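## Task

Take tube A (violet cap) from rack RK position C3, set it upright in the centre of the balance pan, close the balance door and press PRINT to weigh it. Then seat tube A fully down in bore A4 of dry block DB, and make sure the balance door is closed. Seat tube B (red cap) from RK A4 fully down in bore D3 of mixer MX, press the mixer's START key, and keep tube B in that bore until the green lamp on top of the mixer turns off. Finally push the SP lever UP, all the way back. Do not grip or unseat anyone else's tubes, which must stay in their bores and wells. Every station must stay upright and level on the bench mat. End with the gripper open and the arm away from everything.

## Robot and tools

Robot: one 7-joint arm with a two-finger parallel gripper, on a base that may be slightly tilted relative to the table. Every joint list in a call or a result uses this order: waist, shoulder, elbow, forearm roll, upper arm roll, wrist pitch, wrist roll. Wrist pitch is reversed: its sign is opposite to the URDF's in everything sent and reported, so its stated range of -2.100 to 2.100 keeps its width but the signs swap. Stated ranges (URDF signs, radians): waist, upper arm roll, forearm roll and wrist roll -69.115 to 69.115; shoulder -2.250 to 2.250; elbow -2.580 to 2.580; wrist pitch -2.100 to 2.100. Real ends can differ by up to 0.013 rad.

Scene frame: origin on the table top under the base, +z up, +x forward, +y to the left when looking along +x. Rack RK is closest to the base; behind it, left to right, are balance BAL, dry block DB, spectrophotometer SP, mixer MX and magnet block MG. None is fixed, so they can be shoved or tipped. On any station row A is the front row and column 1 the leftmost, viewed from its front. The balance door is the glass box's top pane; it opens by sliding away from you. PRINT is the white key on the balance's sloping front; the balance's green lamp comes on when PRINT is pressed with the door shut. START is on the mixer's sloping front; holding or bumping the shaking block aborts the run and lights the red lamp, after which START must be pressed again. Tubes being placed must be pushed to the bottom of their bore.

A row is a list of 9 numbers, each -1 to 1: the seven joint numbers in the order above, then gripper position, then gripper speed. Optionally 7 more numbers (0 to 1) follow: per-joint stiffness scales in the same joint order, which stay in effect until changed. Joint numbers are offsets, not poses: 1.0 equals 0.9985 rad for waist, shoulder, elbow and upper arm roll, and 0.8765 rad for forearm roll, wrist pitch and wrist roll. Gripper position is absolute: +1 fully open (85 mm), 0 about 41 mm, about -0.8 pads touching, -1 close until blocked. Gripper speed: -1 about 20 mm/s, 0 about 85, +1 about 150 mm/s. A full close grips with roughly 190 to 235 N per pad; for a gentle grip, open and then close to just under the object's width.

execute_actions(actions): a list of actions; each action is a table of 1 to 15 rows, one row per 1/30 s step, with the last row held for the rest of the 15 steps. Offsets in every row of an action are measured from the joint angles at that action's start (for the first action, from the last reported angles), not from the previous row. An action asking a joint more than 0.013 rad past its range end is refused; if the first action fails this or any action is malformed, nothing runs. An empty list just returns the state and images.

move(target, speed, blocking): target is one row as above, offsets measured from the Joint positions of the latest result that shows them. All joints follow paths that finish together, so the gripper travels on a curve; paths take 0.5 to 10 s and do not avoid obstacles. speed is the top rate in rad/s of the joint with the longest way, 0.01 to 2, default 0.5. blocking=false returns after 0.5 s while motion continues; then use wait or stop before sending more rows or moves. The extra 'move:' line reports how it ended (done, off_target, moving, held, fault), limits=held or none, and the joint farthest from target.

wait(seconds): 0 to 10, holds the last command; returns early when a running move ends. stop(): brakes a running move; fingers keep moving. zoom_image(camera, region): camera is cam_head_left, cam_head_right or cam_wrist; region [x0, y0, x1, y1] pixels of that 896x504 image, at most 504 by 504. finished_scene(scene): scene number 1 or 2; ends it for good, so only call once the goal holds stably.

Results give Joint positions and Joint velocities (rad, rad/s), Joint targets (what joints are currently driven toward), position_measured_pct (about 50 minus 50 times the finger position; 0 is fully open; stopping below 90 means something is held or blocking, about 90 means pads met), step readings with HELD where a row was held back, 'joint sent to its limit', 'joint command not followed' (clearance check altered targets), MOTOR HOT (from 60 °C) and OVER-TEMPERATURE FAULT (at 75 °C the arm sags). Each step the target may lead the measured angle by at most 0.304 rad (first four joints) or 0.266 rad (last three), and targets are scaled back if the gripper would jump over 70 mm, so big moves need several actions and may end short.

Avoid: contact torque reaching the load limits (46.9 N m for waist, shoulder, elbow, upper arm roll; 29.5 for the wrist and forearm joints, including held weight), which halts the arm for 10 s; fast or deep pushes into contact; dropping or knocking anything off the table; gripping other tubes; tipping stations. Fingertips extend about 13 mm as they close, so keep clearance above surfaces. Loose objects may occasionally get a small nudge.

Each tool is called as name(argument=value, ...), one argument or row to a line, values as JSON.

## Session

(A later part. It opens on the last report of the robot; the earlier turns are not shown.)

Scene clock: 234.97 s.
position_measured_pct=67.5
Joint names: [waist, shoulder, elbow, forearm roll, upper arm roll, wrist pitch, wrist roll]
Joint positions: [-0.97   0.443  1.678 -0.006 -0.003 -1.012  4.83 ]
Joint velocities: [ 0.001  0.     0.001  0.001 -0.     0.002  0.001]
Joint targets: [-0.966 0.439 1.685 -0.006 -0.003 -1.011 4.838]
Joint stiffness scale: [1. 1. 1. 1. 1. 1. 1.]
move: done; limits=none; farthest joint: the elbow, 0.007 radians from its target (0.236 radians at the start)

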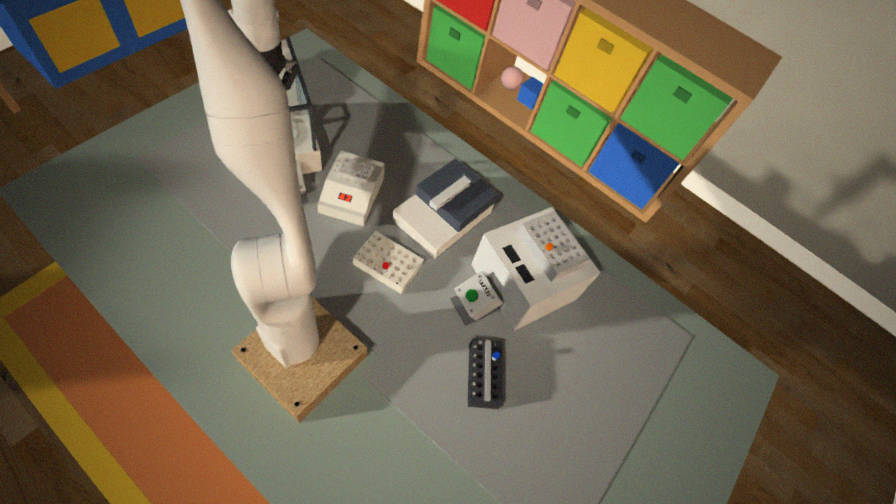

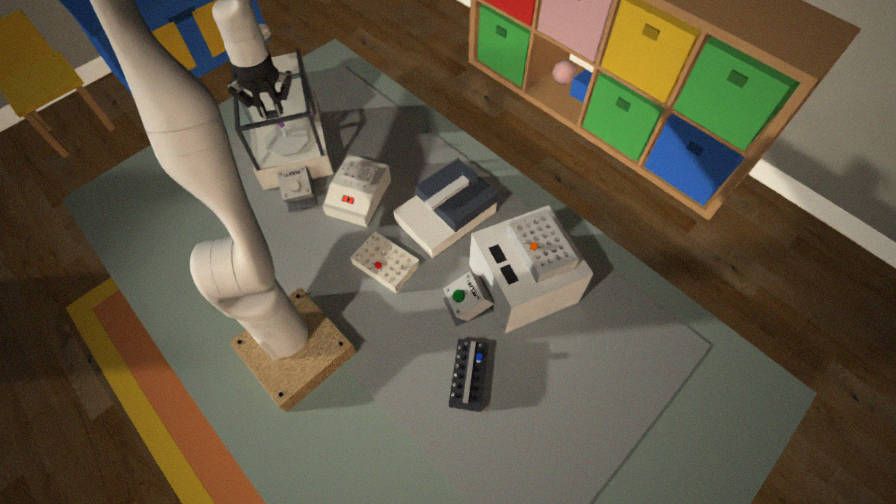

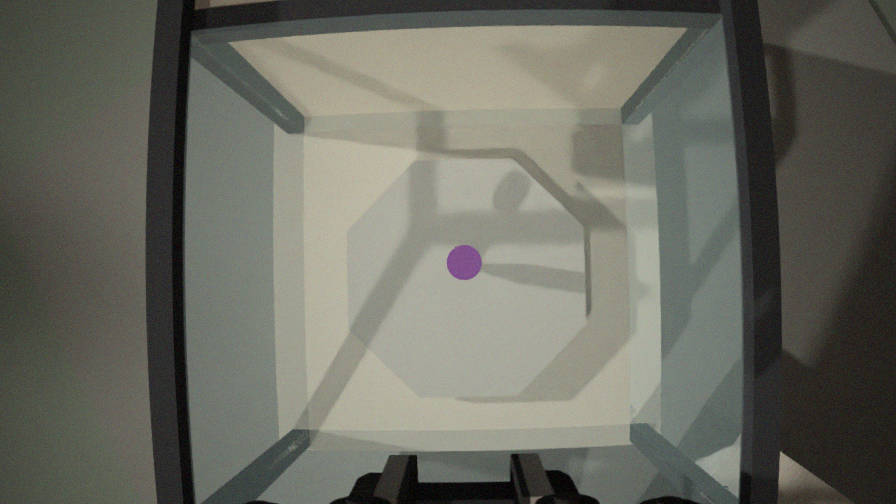

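move(
  target=[0,0.003,-0.008,0,0,-0.016,0,0,0],
  speed=0.1,
)

move(
  target=[0,-0.045,-0.065,0,0,-0.125,0,0,0],
  speed=0.2,
)

move(
  target=[0.03,-0.19,0.285,0,0,0.115,0.03,-0.85,0],
  speed=0.3,
)

Scene clock: 245.07 s.
position_measured_pct=50.0
Joint names: [waist, shoulder, elbow, forearm roll, upper arm roll, wrist pitch, wrist roll]
Joint positions: [-0.97   0.443  1.675 -0.006 -0.003 -1.021  4.83 ]
Joint velocities: [ 0.001  0.002 -0.001 -0.001 -0.    -0.    -0.   ]
Joint targets: [-0.970 0.446 1.670 -0.006 -0.003 -1.026 4.830]
Joint stiffness scale: [1. 1. 1. 1. 1. 1. 1.]
move: done; limits=none; farthest joint: the elbow, 0.005 radians from its target (0.008 radians at the start)

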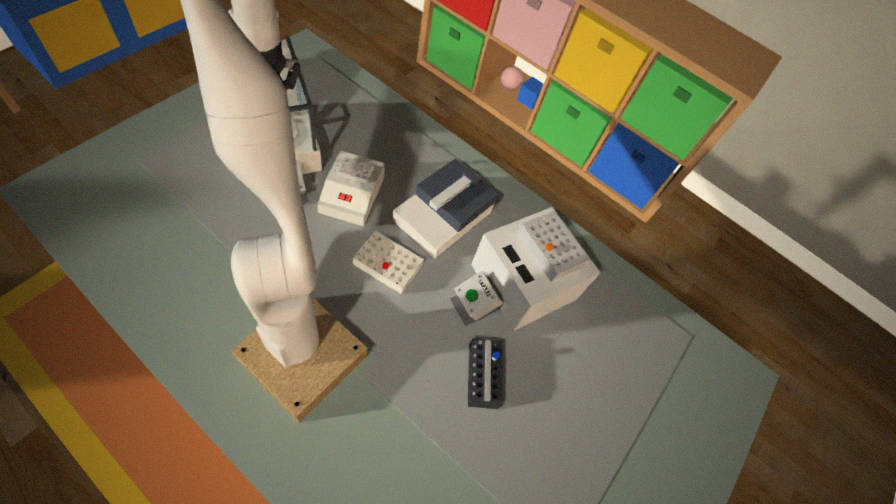

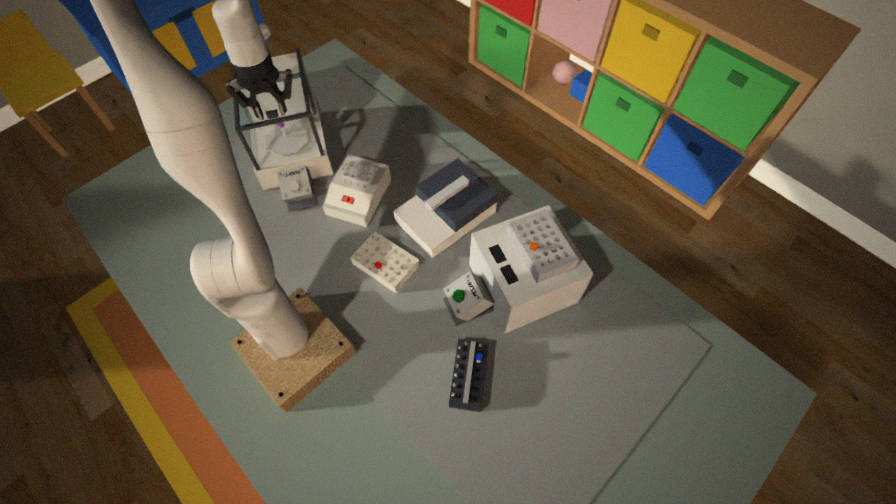

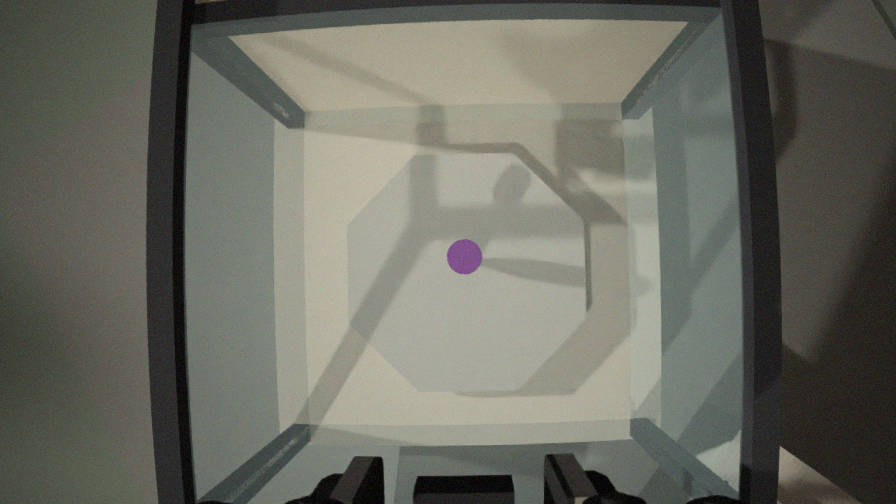

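Scene clock: 246.03 s.
position_measured_pct=50.0
Joint names: [waist, shoulder, elbow, forearm roll, upper arm roll, wrist pitch, wrist roll]
Joint positions: [-0.97   0.401  1.615 -0.006 -0.003 -1.125  4.83 ]
Joint velocities: [ 0.  0. -0. -0.  0.  0.  0.]
Joint targets: [-0.970 0.399 1.610 -0.006 -0.003 -1.130 4.830]
Joint stiffness scale: [1. 1. 1. 1. 1. 1. 1.]
move: done; limits=none; farthest joint: the wrist pitch, 0.006 radians from its target (0.110 radians at the start)

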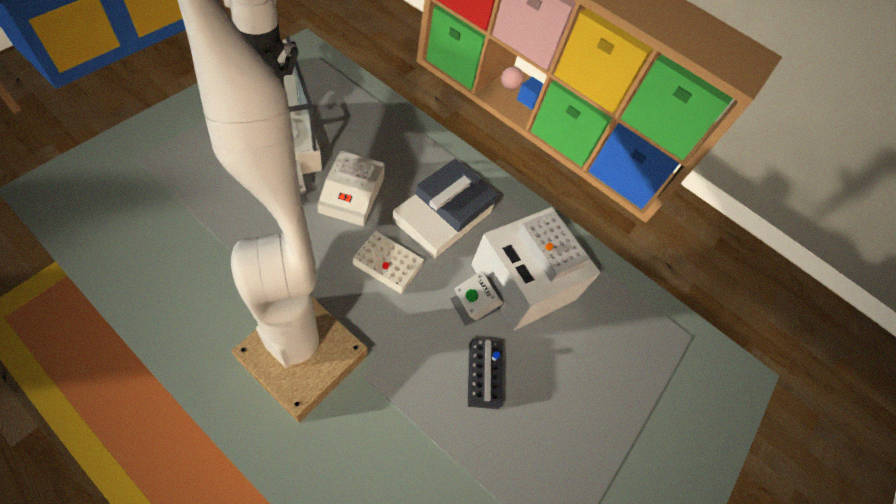

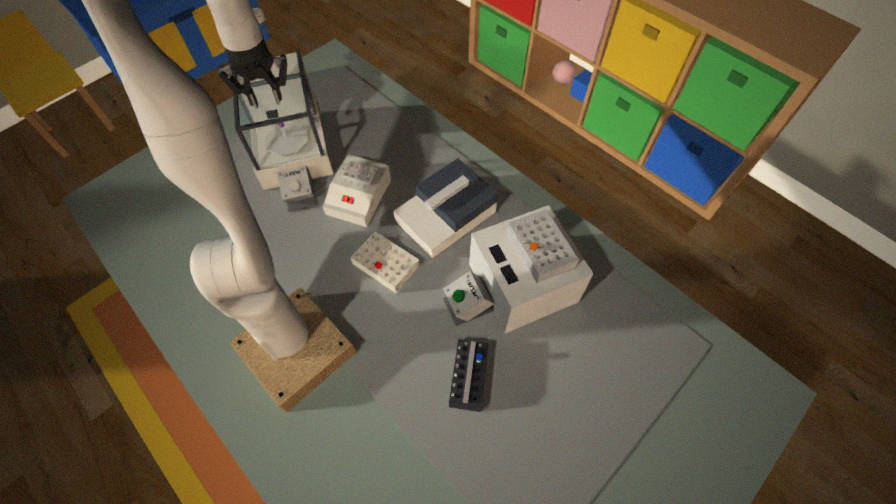

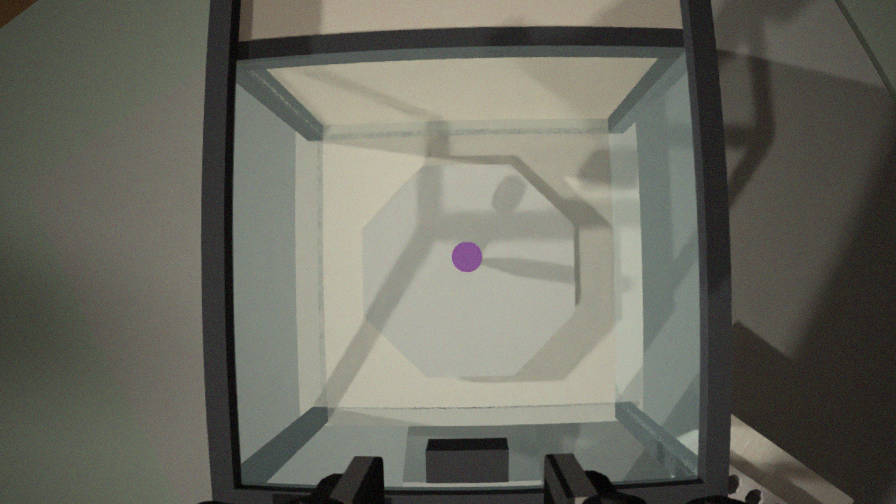

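Scene clock: 247.53 s.
position_measured_pct=90.5
Joint names: [waist, shoulder, elbow, forearm roll, upper arm roll, wrist pitch, wrist roll]
Joint positions: [-0.942  0.214  1.895 -0.006 -0.003 -1.03   4.848]
Joint velocities: [ 0.001 -0.004  0.     0.    -0.    -0.    -0.001]
Joint targets: [-0.940 0.211 1.900 -0.006 -0.003 -1.024 4.856]
Joint stiffness scale: [1. 1. 1. 1. 1. 1. 1.]
move: done; limits=none; farthest joint: the wrist roll, 0.009 radians from its target (0.026 radians at the start)

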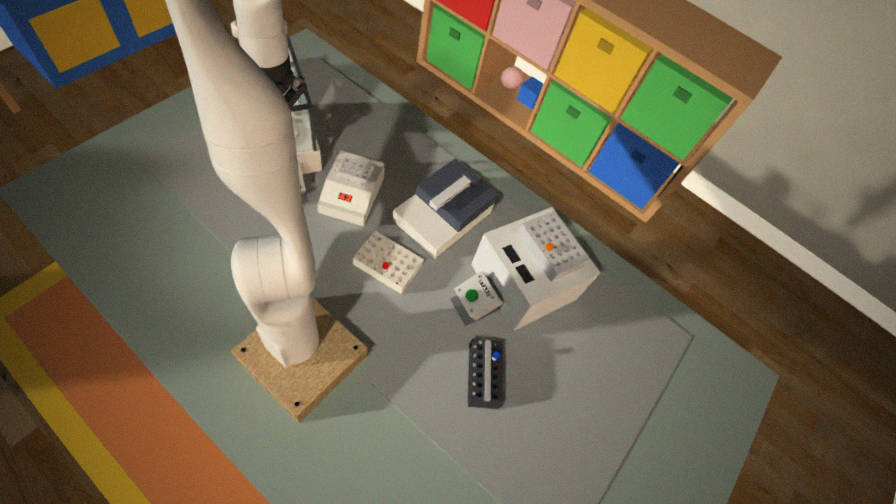

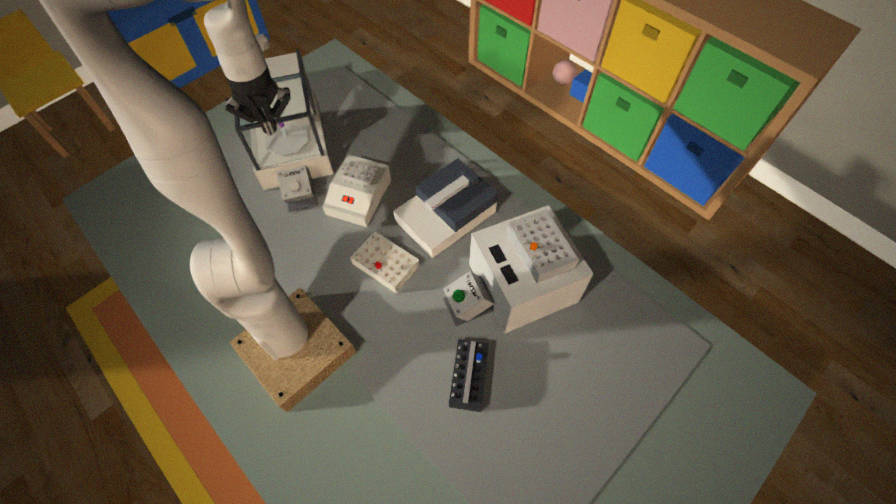

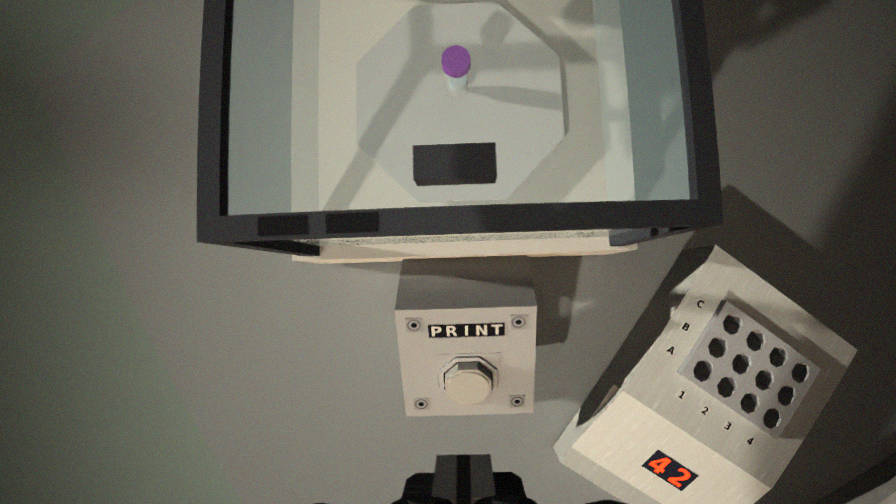

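move(
  target=[-0.011,0.242,0.193,0,0,0.49,-0.8,-0.85,0],
  speed=0.35,
)

Scene clock: 256.63 s.
position_measured_pct=90.5
Joint names: [waist, shoulder, elbow, forearm roll, upper arm roll, wrist pitch, wrist roll]
Joint positions: [-0.951  0.453  2.083 -0.006 -0.003 -0.605  4.155]
Joint velocities: [ 0.001  0.002 -0.    -0.    -0.     0.     0.001]
Joint targets: [-0.953 0.455 2.087 -0.006 -0.003 -0.600 4.146]
Joint stiffness scale: [1. 1. 1. 1. 1. 1. 1.]
move: done; limits=none; farthest joint: the wrist roll, 0.008 radians from its target (0.701 radians at the start)

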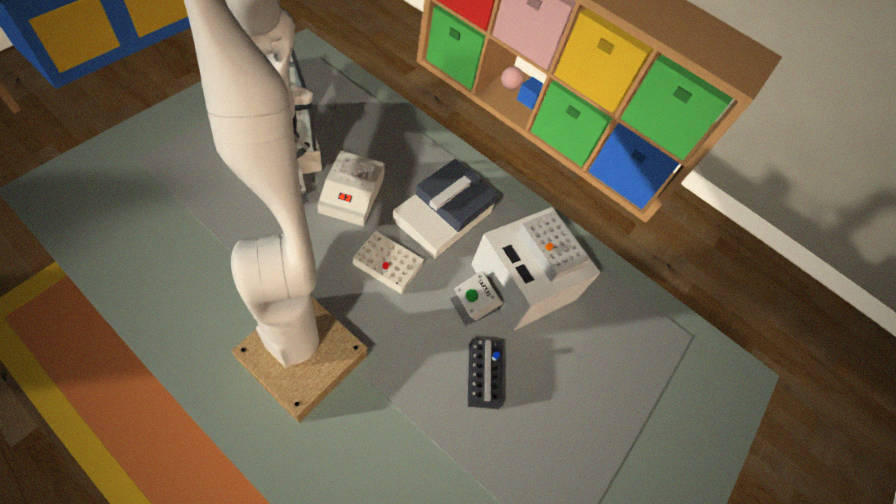

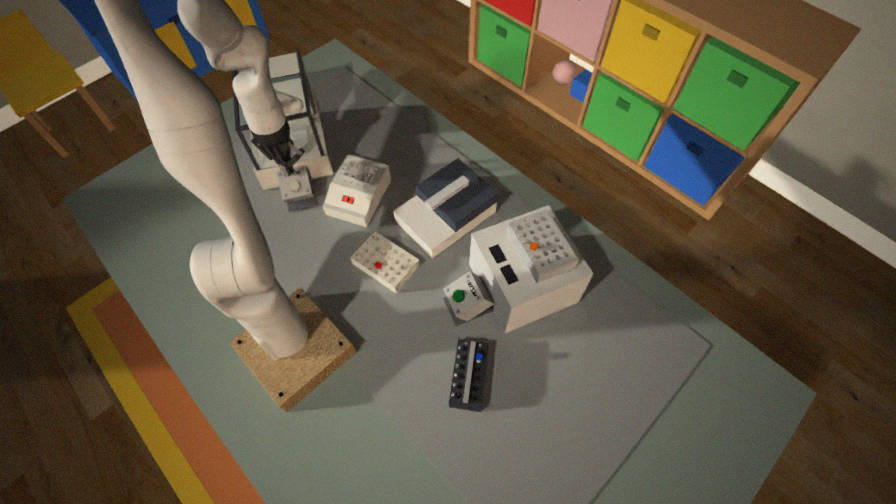

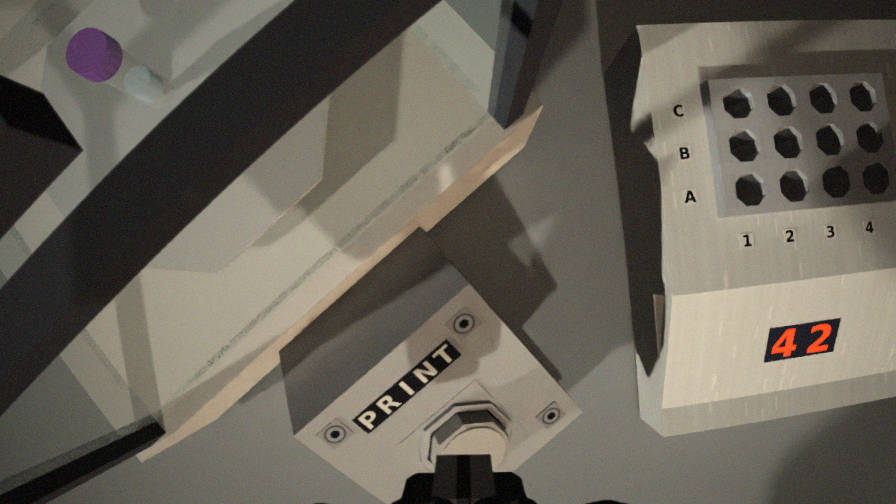

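move(
  target=[0,0.073,0.032,0,0,0.117,0,-0.85,0],
  speed=0.1,
)

move(
  target=[0,0.026,0.012,0,0,0.042,0,-0.85,0],
  speed=0.04,
)

Scene clock: 263.57 s.
position_measured_pct=90.5
Joint names: [waist, shoulder, elbow, forearm roll, upper arm roll, wrist pitch, wrist roll]
Joint positions: [-0.951  0.523  2.11  -0.006 -0.003 -0.508  4.155]
Joint velocities: [-0.     0.001  0.001  0.     0.     0.     0.   ]
Joint targets: [-0.951 0.526 2.114 -0.006 -0.003 -0.503 4.155]
Joint stiffness scale: [1. 1. 1. 1. 1. 1. 1.]
move: done; limits=none; farthest joint: the wrist pitch, 0.006 radians from its target (0.103 radians at the start)

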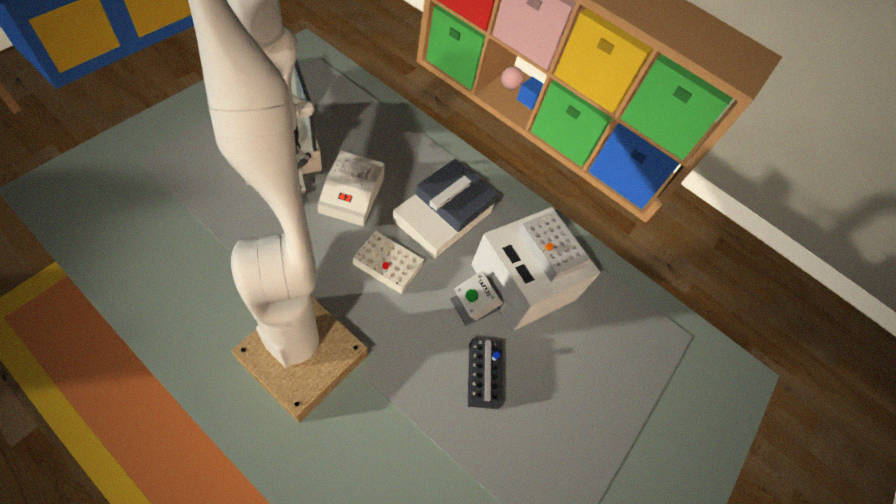

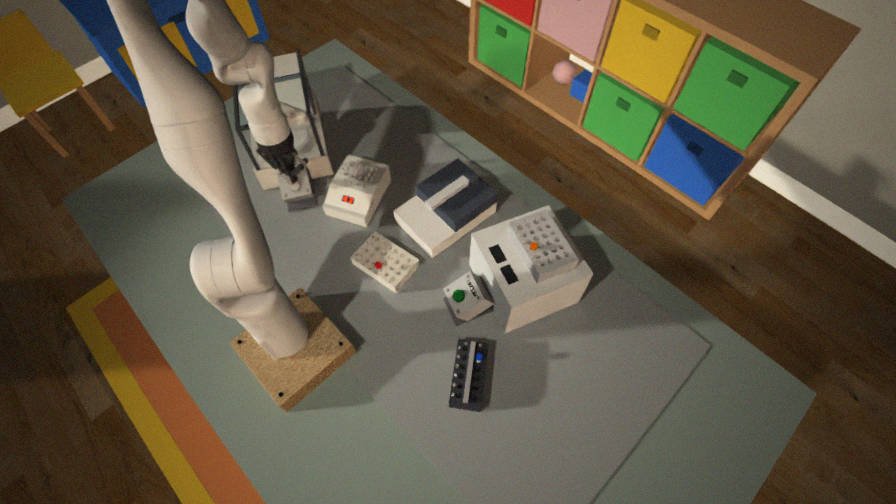

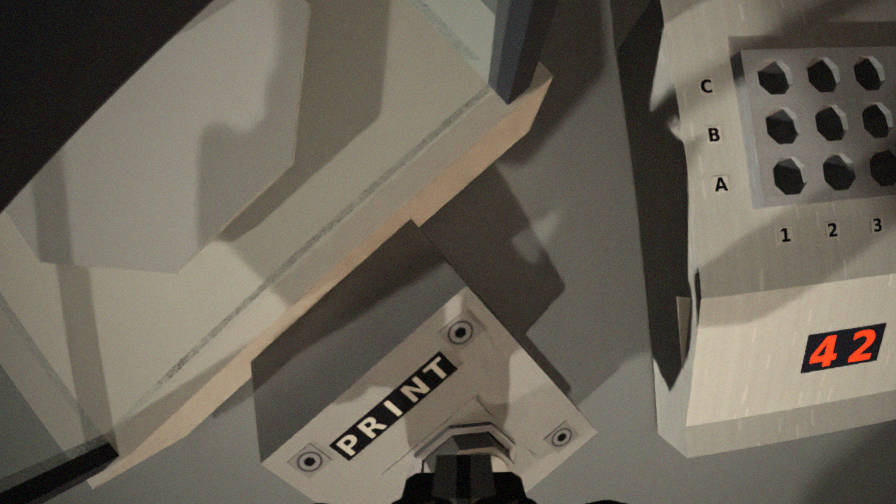

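Scene clock: 264.73 s.
position_measured_pct=90.5
Joint names: [waist, shoulder, elbow, forearm roll, upper arm roll, wrist pitch, wrist roll]
Joint positions: [-0.951  0.544  2.115 -0.006 -0.003 -0.475  4.155]
Joint velocities: [ 0.     0.001  0.    -0.001 -0.     0.001 -0.   ]
Joint targets: [-0.951 0.549 2.122 -0.006 -0.003 -0.471 4.155]
Joint stiffness scale: [1. 1. 1. 1. 1. 1. 1.]
move: done; limits=none; farthest joint: the elbow, 0.007 radians from its target (0.012 radians at the start)

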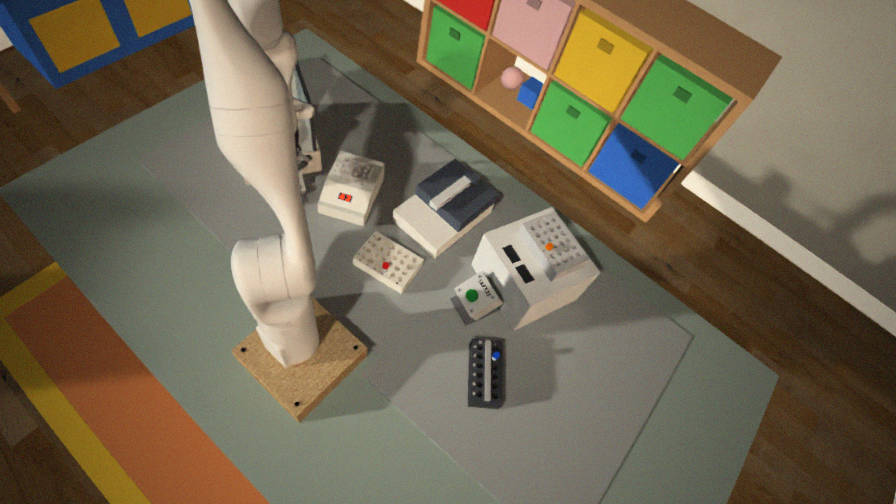

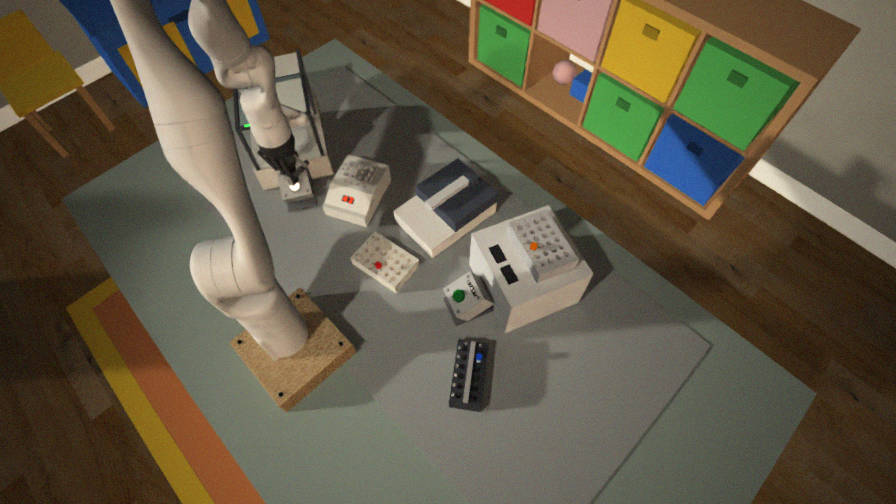

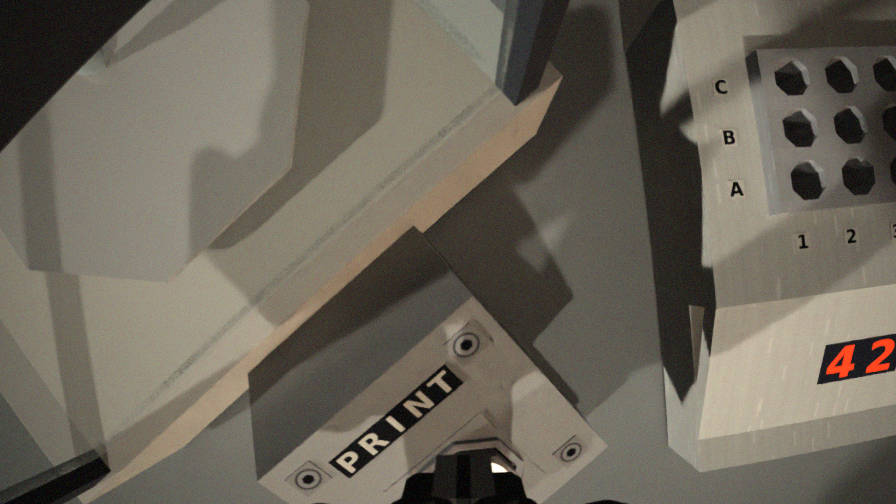

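execute_actions(
  actions=[],
)

move(
  target=[0,-0.33,-0.225,0,0,-0.64,0.3,0,0],
)

move(
  target=[-0.02,0.19,-0.28,0,0,-0.105,0.475,0,0],
)

Scene clock: 284.60 s.
position_measured_pct=90.5
Joint names: [waist, shoulder, elbow, forearm roll, upper arm roll, wrist pitch, wrist roll]
Joint positions: [-0.951  0.544  2.115 -0.006 -0.003 -0.475  4.155]
Joint velocities: [ 0.     0.001  0.     0.    -0.001  0.001  0.001]
Joint targets: [-0.951 0.549 2.122 -0.006 -0.003 -0.471 4.155]
Joint stiffness scale: [1. 1. 1. 1. 1. 1. 1.]

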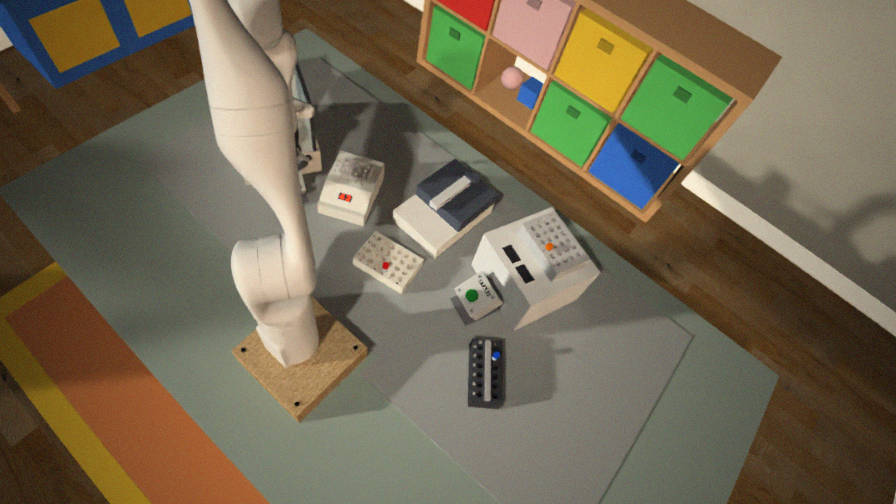

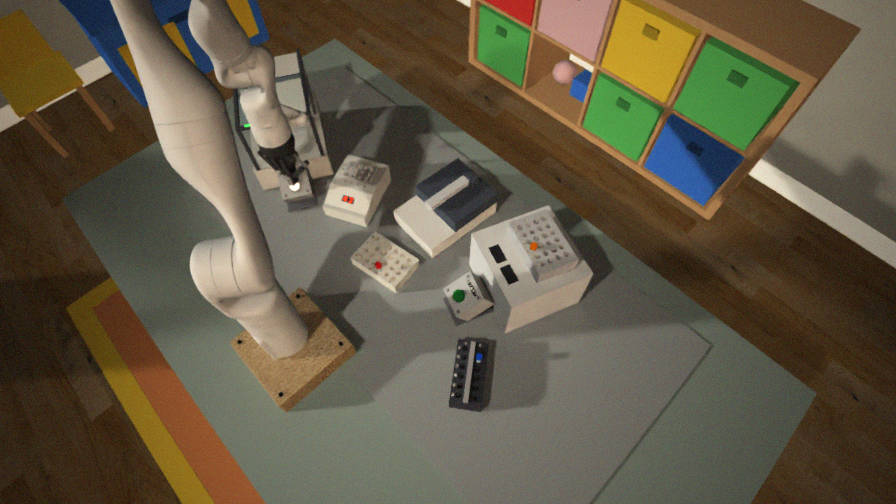

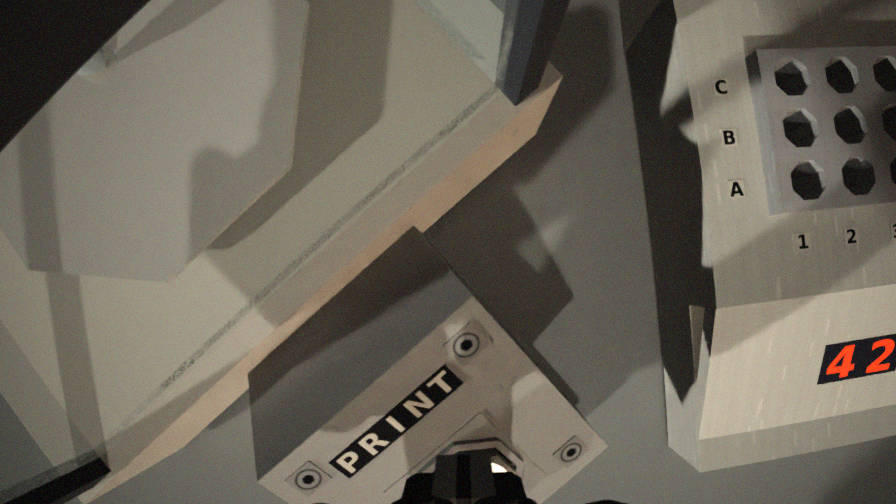

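Scene clock: 286.30 s.
position_measured_pct=50.0
Joint names: [waist, shoulder, elbow, forearm roll, upper arm roll, wrist pitch, wrist roll]
Joint positions: [-0.951  0.217  1.895 -0.006 -0.003 -1.031  4.409]
Joint velocities: [ 0.001 -0.003  0.    -0.001 -0.     0.    -0.001]
Joint targets: [-0.951 0.214 1.890 -0.006 -0.003 -1.036 4.418]
Joint stiffness scale: [1. 1. 1. 1. 1. 1. 1.]
move: done; limits=none; farthest joint: the wrist roll, 0.009 radians from its target (0.263 radians at the start)

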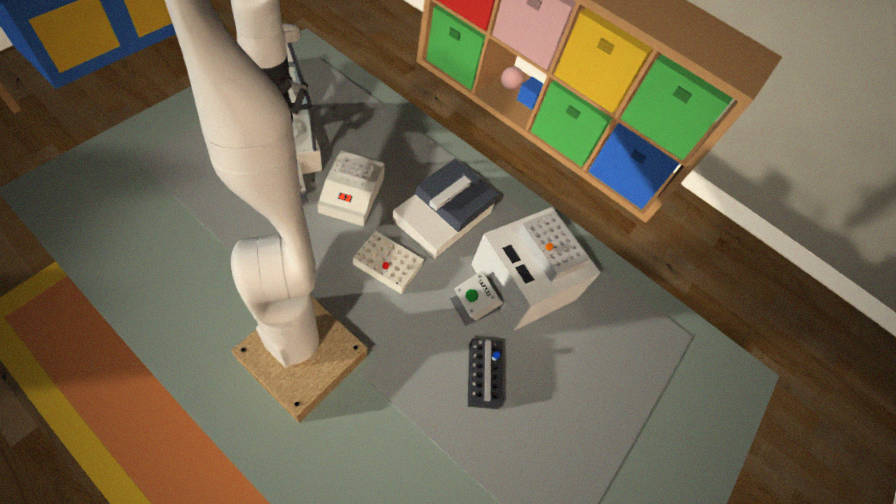

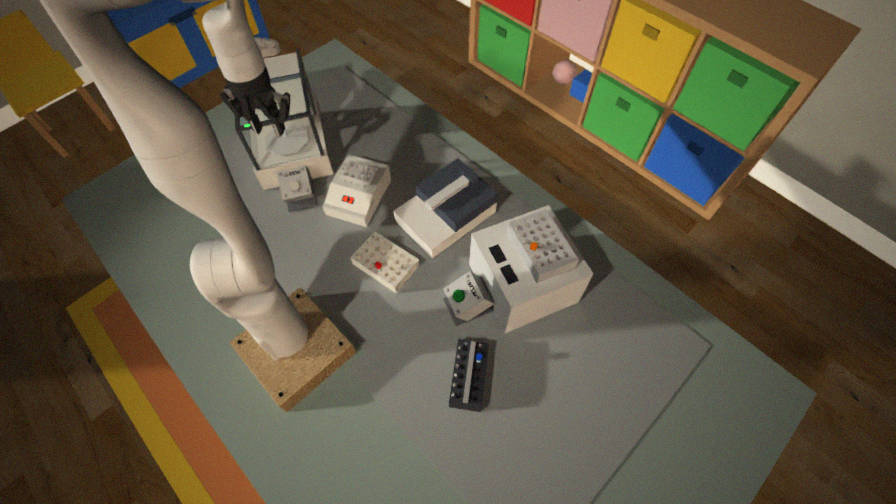

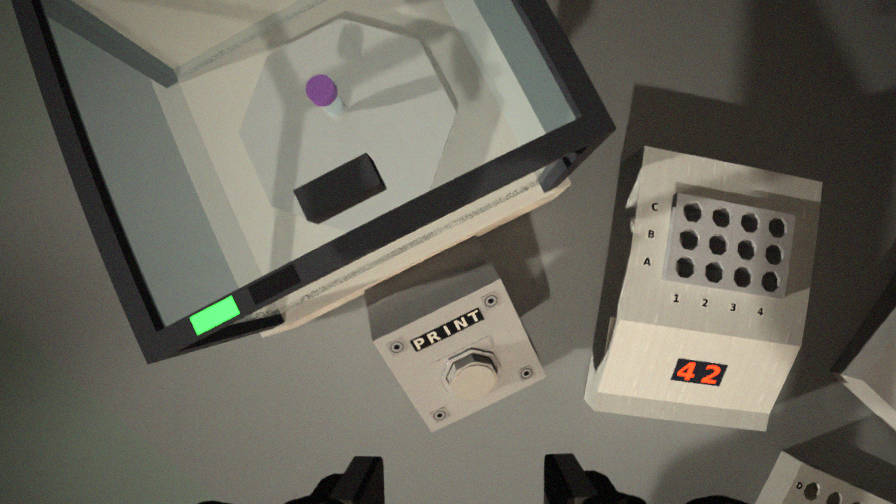

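Scene clock: 287.70 s.
position_measured_pct=50.0
Joint names: [waist, shoulder, elbow, forearm roll, upper arm roll, wrist pitch, wrist roll]
Joint positions: [-0.968  0.404  1.62  -0.006 -0.003 -1.118  4.817]
Joint velocities: [ 0.     0.002 -0.001  0.001 -0.     0.    -0.   ]
Joint targets: [-0.971 0.407 1.615 -0.006 -0.003 -1.123 4.826]
Joint stiffness scale: [1. 1. 1. 1. 1. 1. 1.]
move: done; limits=none; farthest joint: the wrist roll, 0.009 radians from its target (0.416 radians at the start)

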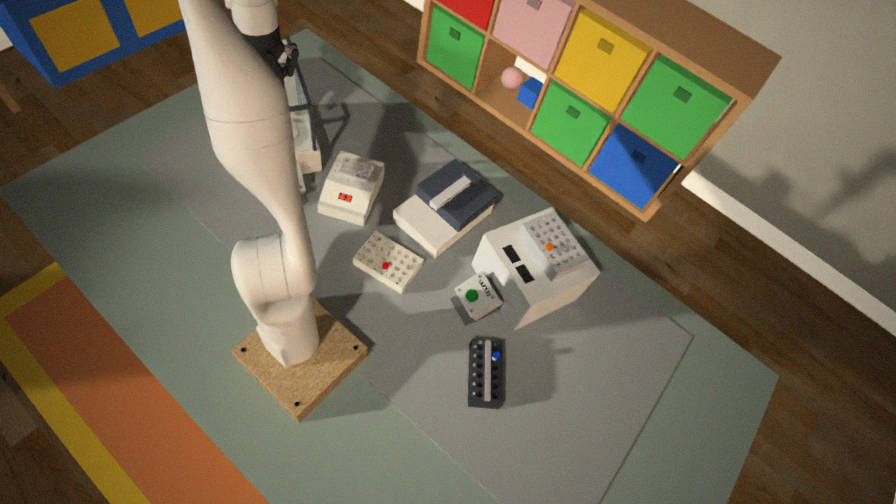

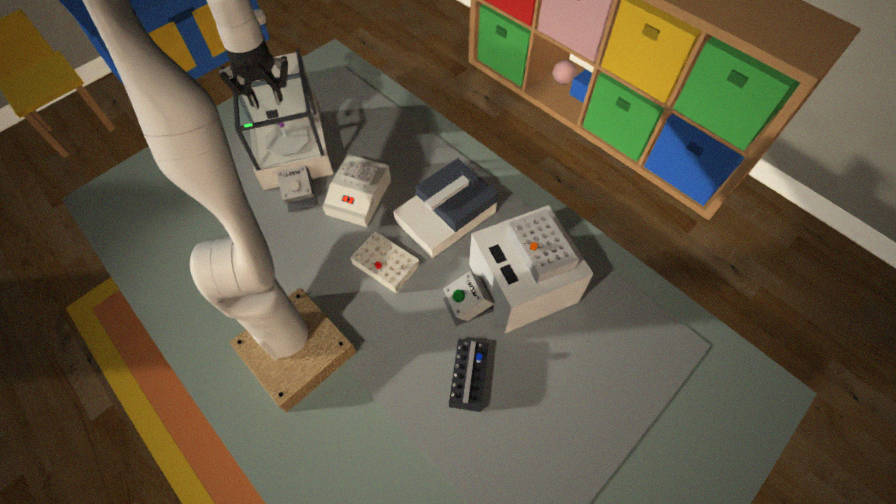

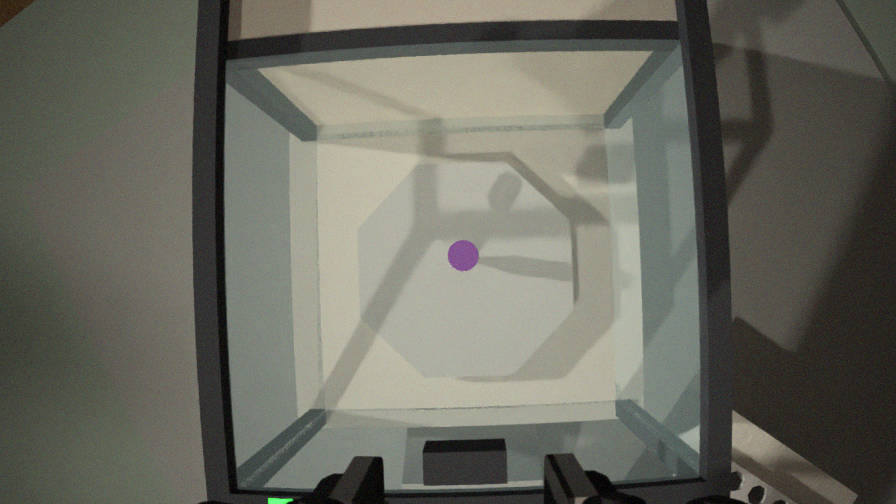

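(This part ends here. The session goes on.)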